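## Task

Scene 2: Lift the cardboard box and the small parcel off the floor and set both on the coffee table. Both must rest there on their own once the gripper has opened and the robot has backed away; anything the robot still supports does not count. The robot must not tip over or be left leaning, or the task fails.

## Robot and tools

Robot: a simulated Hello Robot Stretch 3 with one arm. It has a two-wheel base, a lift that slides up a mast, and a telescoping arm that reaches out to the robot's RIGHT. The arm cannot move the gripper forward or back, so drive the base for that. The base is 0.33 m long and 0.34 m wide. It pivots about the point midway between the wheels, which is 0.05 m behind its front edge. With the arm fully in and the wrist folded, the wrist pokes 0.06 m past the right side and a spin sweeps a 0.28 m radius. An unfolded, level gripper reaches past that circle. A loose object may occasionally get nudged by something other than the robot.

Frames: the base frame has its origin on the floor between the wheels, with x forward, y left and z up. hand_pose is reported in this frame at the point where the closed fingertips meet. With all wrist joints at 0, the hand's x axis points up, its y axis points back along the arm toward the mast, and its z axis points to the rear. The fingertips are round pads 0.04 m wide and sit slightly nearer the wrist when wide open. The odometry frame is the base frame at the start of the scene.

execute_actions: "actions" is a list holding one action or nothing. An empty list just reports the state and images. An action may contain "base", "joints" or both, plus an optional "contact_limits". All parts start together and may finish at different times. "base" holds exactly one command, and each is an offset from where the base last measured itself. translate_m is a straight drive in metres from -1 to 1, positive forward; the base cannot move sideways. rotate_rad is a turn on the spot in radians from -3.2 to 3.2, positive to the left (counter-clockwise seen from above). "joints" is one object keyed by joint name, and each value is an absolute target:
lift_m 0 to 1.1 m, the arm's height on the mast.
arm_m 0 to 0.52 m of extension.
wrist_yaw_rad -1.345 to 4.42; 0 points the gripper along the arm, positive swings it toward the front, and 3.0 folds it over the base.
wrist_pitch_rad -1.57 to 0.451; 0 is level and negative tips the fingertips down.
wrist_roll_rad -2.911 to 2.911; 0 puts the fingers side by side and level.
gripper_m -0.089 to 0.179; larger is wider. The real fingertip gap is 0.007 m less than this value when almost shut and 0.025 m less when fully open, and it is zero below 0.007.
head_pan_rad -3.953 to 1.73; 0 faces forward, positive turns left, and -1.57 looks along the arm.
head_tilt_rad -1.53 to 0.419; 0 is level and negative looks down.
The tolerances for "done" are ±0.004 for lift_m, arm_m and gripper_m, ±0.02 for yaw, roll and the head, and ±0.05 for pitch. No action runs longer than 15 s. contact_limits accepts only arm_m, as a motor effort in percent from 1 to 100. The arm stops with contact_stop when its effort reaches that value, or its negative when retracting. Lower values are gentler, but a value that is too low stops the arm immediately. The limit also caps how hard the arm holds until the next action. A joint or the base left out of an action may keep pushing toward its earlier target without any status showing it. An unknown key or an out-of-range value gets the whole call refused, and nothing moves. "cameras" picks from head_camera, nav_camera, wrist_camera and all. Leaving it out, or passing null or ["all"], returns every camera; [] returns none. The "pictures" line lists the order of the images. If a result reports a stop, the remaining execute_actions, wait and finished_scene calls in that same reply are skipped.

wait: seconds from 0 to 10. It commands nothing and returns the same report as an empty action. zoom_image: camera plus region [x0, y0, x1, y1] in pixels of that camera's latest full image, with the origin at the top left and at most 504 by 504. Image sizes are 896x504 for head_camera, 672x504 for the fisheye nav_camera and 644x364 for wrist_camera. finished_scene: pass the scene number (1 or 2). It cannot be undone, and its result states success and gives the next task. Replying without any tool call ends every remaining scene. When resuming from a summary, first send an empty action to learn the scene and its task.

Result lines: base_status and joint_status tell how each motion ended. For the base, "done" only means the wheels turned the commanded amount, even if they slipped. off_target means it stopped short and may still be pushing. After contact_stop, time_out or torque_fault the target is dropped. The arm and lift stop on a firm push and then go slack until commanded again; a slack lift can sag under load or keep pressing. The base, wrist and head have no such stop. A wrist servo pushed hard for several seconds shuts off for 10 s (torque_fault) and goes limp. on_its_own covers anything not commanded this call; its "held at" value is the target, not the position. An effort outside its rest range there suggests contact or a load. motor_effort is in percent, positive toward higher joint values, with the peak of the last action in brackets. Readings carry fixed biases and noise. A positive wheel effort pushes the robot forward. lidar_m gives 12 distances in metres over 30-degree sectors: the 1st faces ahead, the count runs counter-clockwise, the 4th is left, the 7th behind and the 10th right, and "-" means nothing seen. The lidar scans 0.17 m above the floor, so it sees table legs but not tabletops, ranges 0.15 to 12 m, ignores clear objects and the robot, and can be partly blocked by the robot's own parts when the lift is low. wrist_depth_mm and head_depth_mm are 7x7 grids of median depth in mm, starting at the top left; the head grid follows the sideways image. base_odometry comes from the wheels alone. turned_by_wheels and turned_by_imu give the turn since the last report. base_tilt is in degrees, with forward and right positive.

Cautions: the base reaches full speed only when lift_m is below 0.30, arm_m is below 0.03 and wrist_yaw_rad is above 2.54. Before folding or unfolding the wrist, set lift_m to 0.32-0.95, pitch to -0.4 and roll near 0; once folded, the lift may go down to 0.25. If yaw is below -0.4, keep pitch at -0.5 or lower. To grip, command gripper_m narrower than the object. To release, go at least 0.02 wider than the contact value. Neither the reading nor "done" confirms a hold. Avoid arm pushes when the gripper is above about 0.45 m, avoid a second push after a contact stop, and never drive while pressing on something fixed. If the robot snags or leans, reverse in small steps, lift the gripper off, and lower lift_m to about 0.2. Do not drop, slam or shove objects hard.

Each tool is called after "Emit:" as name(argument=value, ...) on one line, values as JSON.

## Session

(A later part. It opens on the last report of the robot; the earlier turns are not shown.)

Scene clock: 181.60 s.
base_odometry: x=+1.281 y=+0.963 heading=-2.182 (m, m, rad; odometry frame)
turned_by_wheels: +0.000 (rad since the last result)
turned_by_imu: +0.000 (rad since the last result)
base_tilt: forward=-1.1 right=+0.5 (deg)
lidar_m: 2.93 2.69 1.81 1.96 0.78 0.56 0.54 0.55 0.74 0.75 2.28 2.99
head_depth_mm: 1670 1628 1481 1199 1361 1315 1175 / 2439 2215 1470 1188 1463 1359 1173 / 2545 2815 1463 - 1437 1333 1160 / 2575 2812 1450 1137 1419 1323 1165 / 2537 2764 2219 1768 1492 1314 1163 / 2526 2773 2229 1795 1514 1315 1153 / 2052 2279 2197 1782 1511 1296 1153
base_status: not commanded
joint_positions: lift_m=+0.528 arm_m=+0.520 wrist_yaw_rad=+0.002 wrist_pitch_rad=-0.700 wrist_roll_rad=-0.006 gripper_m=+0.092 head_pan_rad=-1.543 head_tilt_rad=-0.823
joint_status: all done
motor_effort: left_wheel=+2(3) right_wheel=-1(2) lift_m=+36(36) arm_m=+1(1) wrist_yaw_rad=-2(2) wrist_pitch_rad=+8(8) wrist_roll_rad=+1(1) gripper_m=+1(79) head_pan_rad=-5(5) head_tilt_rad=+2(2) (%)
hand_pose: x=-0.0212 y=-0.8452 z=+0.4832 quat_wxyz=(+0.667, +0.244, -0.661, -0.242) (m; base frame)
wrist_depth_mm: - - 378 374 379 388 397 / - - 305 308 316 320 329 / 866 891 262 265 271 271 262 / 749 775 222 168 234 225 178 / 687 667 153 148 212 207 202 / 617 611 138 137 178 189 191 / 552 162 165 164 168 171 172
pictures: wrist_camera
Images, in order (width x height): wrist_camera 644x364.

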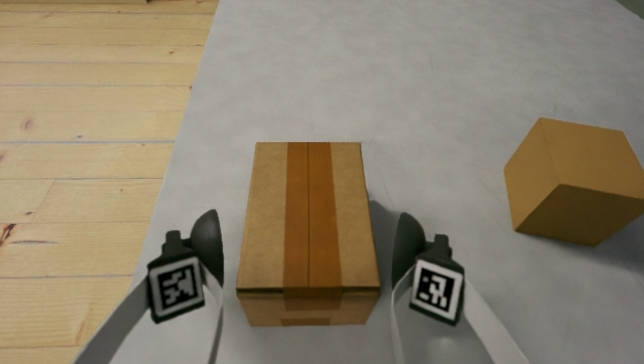

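Emit:
execute_actions(actions=[{"joints": {"wrist_pitch_rad": -0.32, "lift_m": 0.545, "arm_m": 0.503}}], cameras=["head_camera", "wrist_camera"])

Scene clock: 184.00 s.
base_odometry: x=+1.281 y=+0.963 heading=-2.182 (m, m, rad; odometry frame)
turned_by_wheels: +0.000 (rad since the last result)
turned_by_imu: +0.000 (rad since the last result)
base_tilt: forward=-1.0 right=+0.5 (deg)
lidar_m: 2.94 2.69 1.81 1.96 0.78 0.56 0.54 0.55 0.74 0.75 2.28 2.97
head_depth_mm: 1681 1631 1484 1201 1363 1315 1182 / 2472 2233 1473 1192 1447 1351 1184 / 2555 2822 1459 - 1438 1332 1169 / 2546 2842 1448 1137 1420 1329 1160 / 2551 2756 2216 1755 1495 1319 1151 / 2490 2739 2207 1791 1511 1302 1151 / 2046 2312 2192 1783 1507 1307 1146
base_status: not commanded
joint_positions: lift_m=+0.545 arm_m=+0.503 wrist_yaw_rad=+0.002 wrist_pitch_rad=-0.342 wrist_roll_rad=-0.006 gripper_m=+0.092 head_pan_rad=-1.543 head_tilt_rad=-0.823
joint_status: all done
motor_effort: left_wheel=+3(3) right_wheel=-2(2) lift_m=+45(49) arm_m=-4(5) wrist_yaw_rad=-3(2) wrist_pitch_rad=+10(10) wrist_roll_rad=+1(1) gripper_m=+0(0) head_pan_rad=-4(5) head_tilt_rad=+1(2) (%)
hand_pose: x=-0.0210 y=-0.8815 z=+0.5750 quat_wxyz=(+0.699, +0.122, -0.694, -0.120) (m; base frame)
wrist_depth_mm: - - - - - 788 536 / - - - - - 777 531 / - - - 637 634 633 542 / - - 502 455 464 482 470 / - - 353 358 381 369 381 / 832 864 297 298 300 305 309 / 722 697 245 201 256 218 219
pictures: head_camera (sideways: a quarter turn clockwise sets it upright), wrist_camera
Images, in order (width x height): head_camera 896x504, wrist_camera 644x364.

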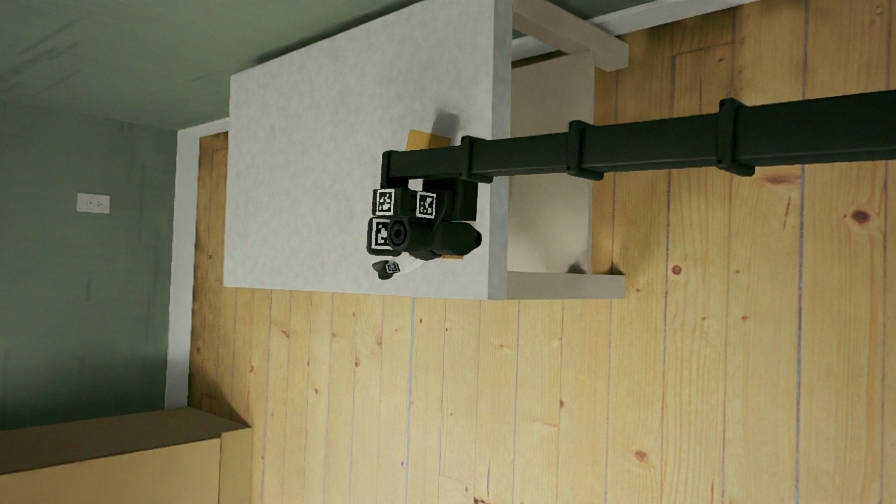

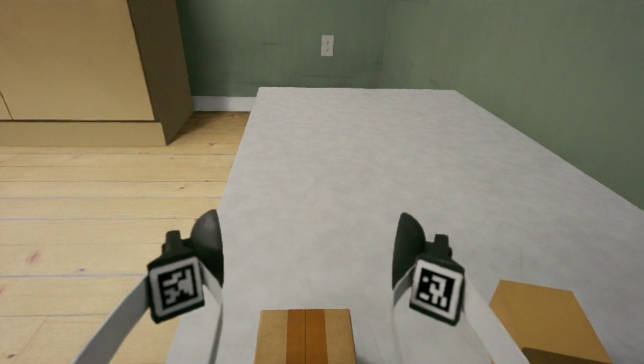

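Emit:
execute_actions(actions=[{"base": {"rotate_rad": 0.7}, "joints": {"wrist_yaw_rad": 1.3, "lift_m": 0.65, "arm_m": 0.38, "head_pan_rad": -2.3}}], cameras=["head_camera", "nav_camera"])

Scene clock: 186.83 s.
base_odometry: x=+1.281 y=+0.963 heading=-1.482 (m, m, rad; odometry frame)
turned_by_wheels: +0.700 (rad since the last result)
turned_by_imu: +0.711 (rad since the last result)
base_tilt: forward=-1.0 right=+0.4 (deg)
lidar_m: 2.45 1.80 1.31 0.67 0.54 0.54 0.59 0.89 0.75 2.38 2.95 2.93
head_depth_mm: 1423 1418 1404 1238 1338 1305 1179 / 1999 1827 1472 1226 1449 1338 1172 / 2561 2806 1458 1179 1439 1330 1190 / 2562 2786 1451 1149 1438 1318 - / 2528 2800 2075 1704 1452 1369 1136 / 2517 2748 2191 1798 1550 1255 1153 / 2406 2410 2178 1788 - 1304 1147
base_status: done
joint_positions: lift_m=+0.650 arm_m=+0.380 wrist_yaw_rad=+1.297 wrist_pitch_rad=-0.340 wrist_roll_rad=-0.006 gripper_m=+0.092 head_pan_rad=-2.293 head_tilt_rad=-0.823
joint_status: all done
motor_effort: left_wheel=-2(6) right_wheel=+2(6) lift_m=+45(47) arm_m=-4(5) wrist_yaw_rad=+3(8) wrist_pitch_rad=+9(10) wrist_roll_rad=+1(1) gripper_m=+0(0) head_pan_rad=-5(56) head_tilt_rad=+2(2) (%)
hand_pose: x=+0.2035 y=-0.5885 z=+0.6805 quat_wxyz=(+0.630, +0.515, -0.481, +0.327) (m; base frame)
wrist_depth_mm: - - - - - - - / - - - - - - - / - - - - - - - / - - - - - - - / - - - - - - - / 952 - - - - - - / 809 808 826 849 838 853 838
pictures: head_camera (sideways: a quarter turn clockwise sets it upright), nav_camera (sideways: a quarter turn counterclockwise sets it upright)
Images, in order (width x height): head_camera 896x504, nav_camera 672x504.

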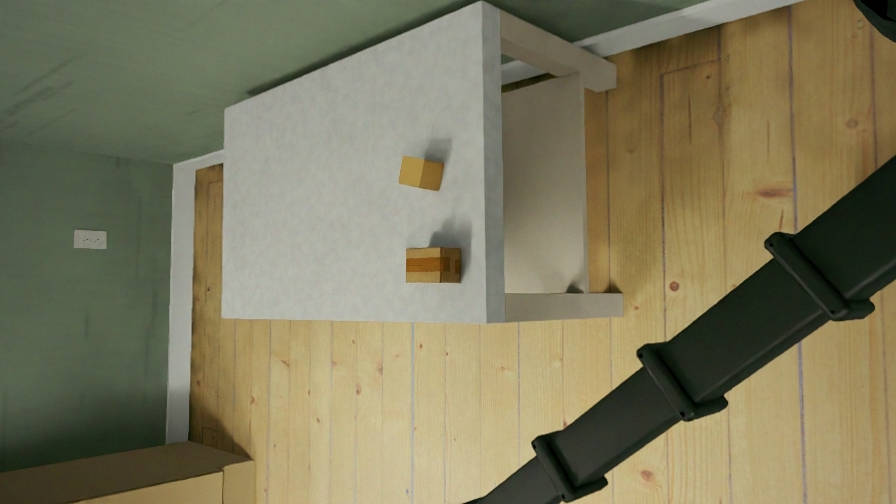

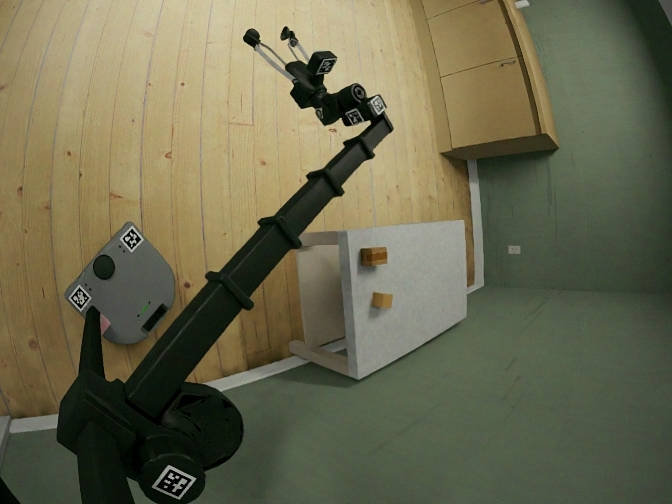

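Both the box and the parcel are resting on the table, and the gripper is well clear of them.

Emit:
finished_scene(scene=2)

The scene is finished: the task was done.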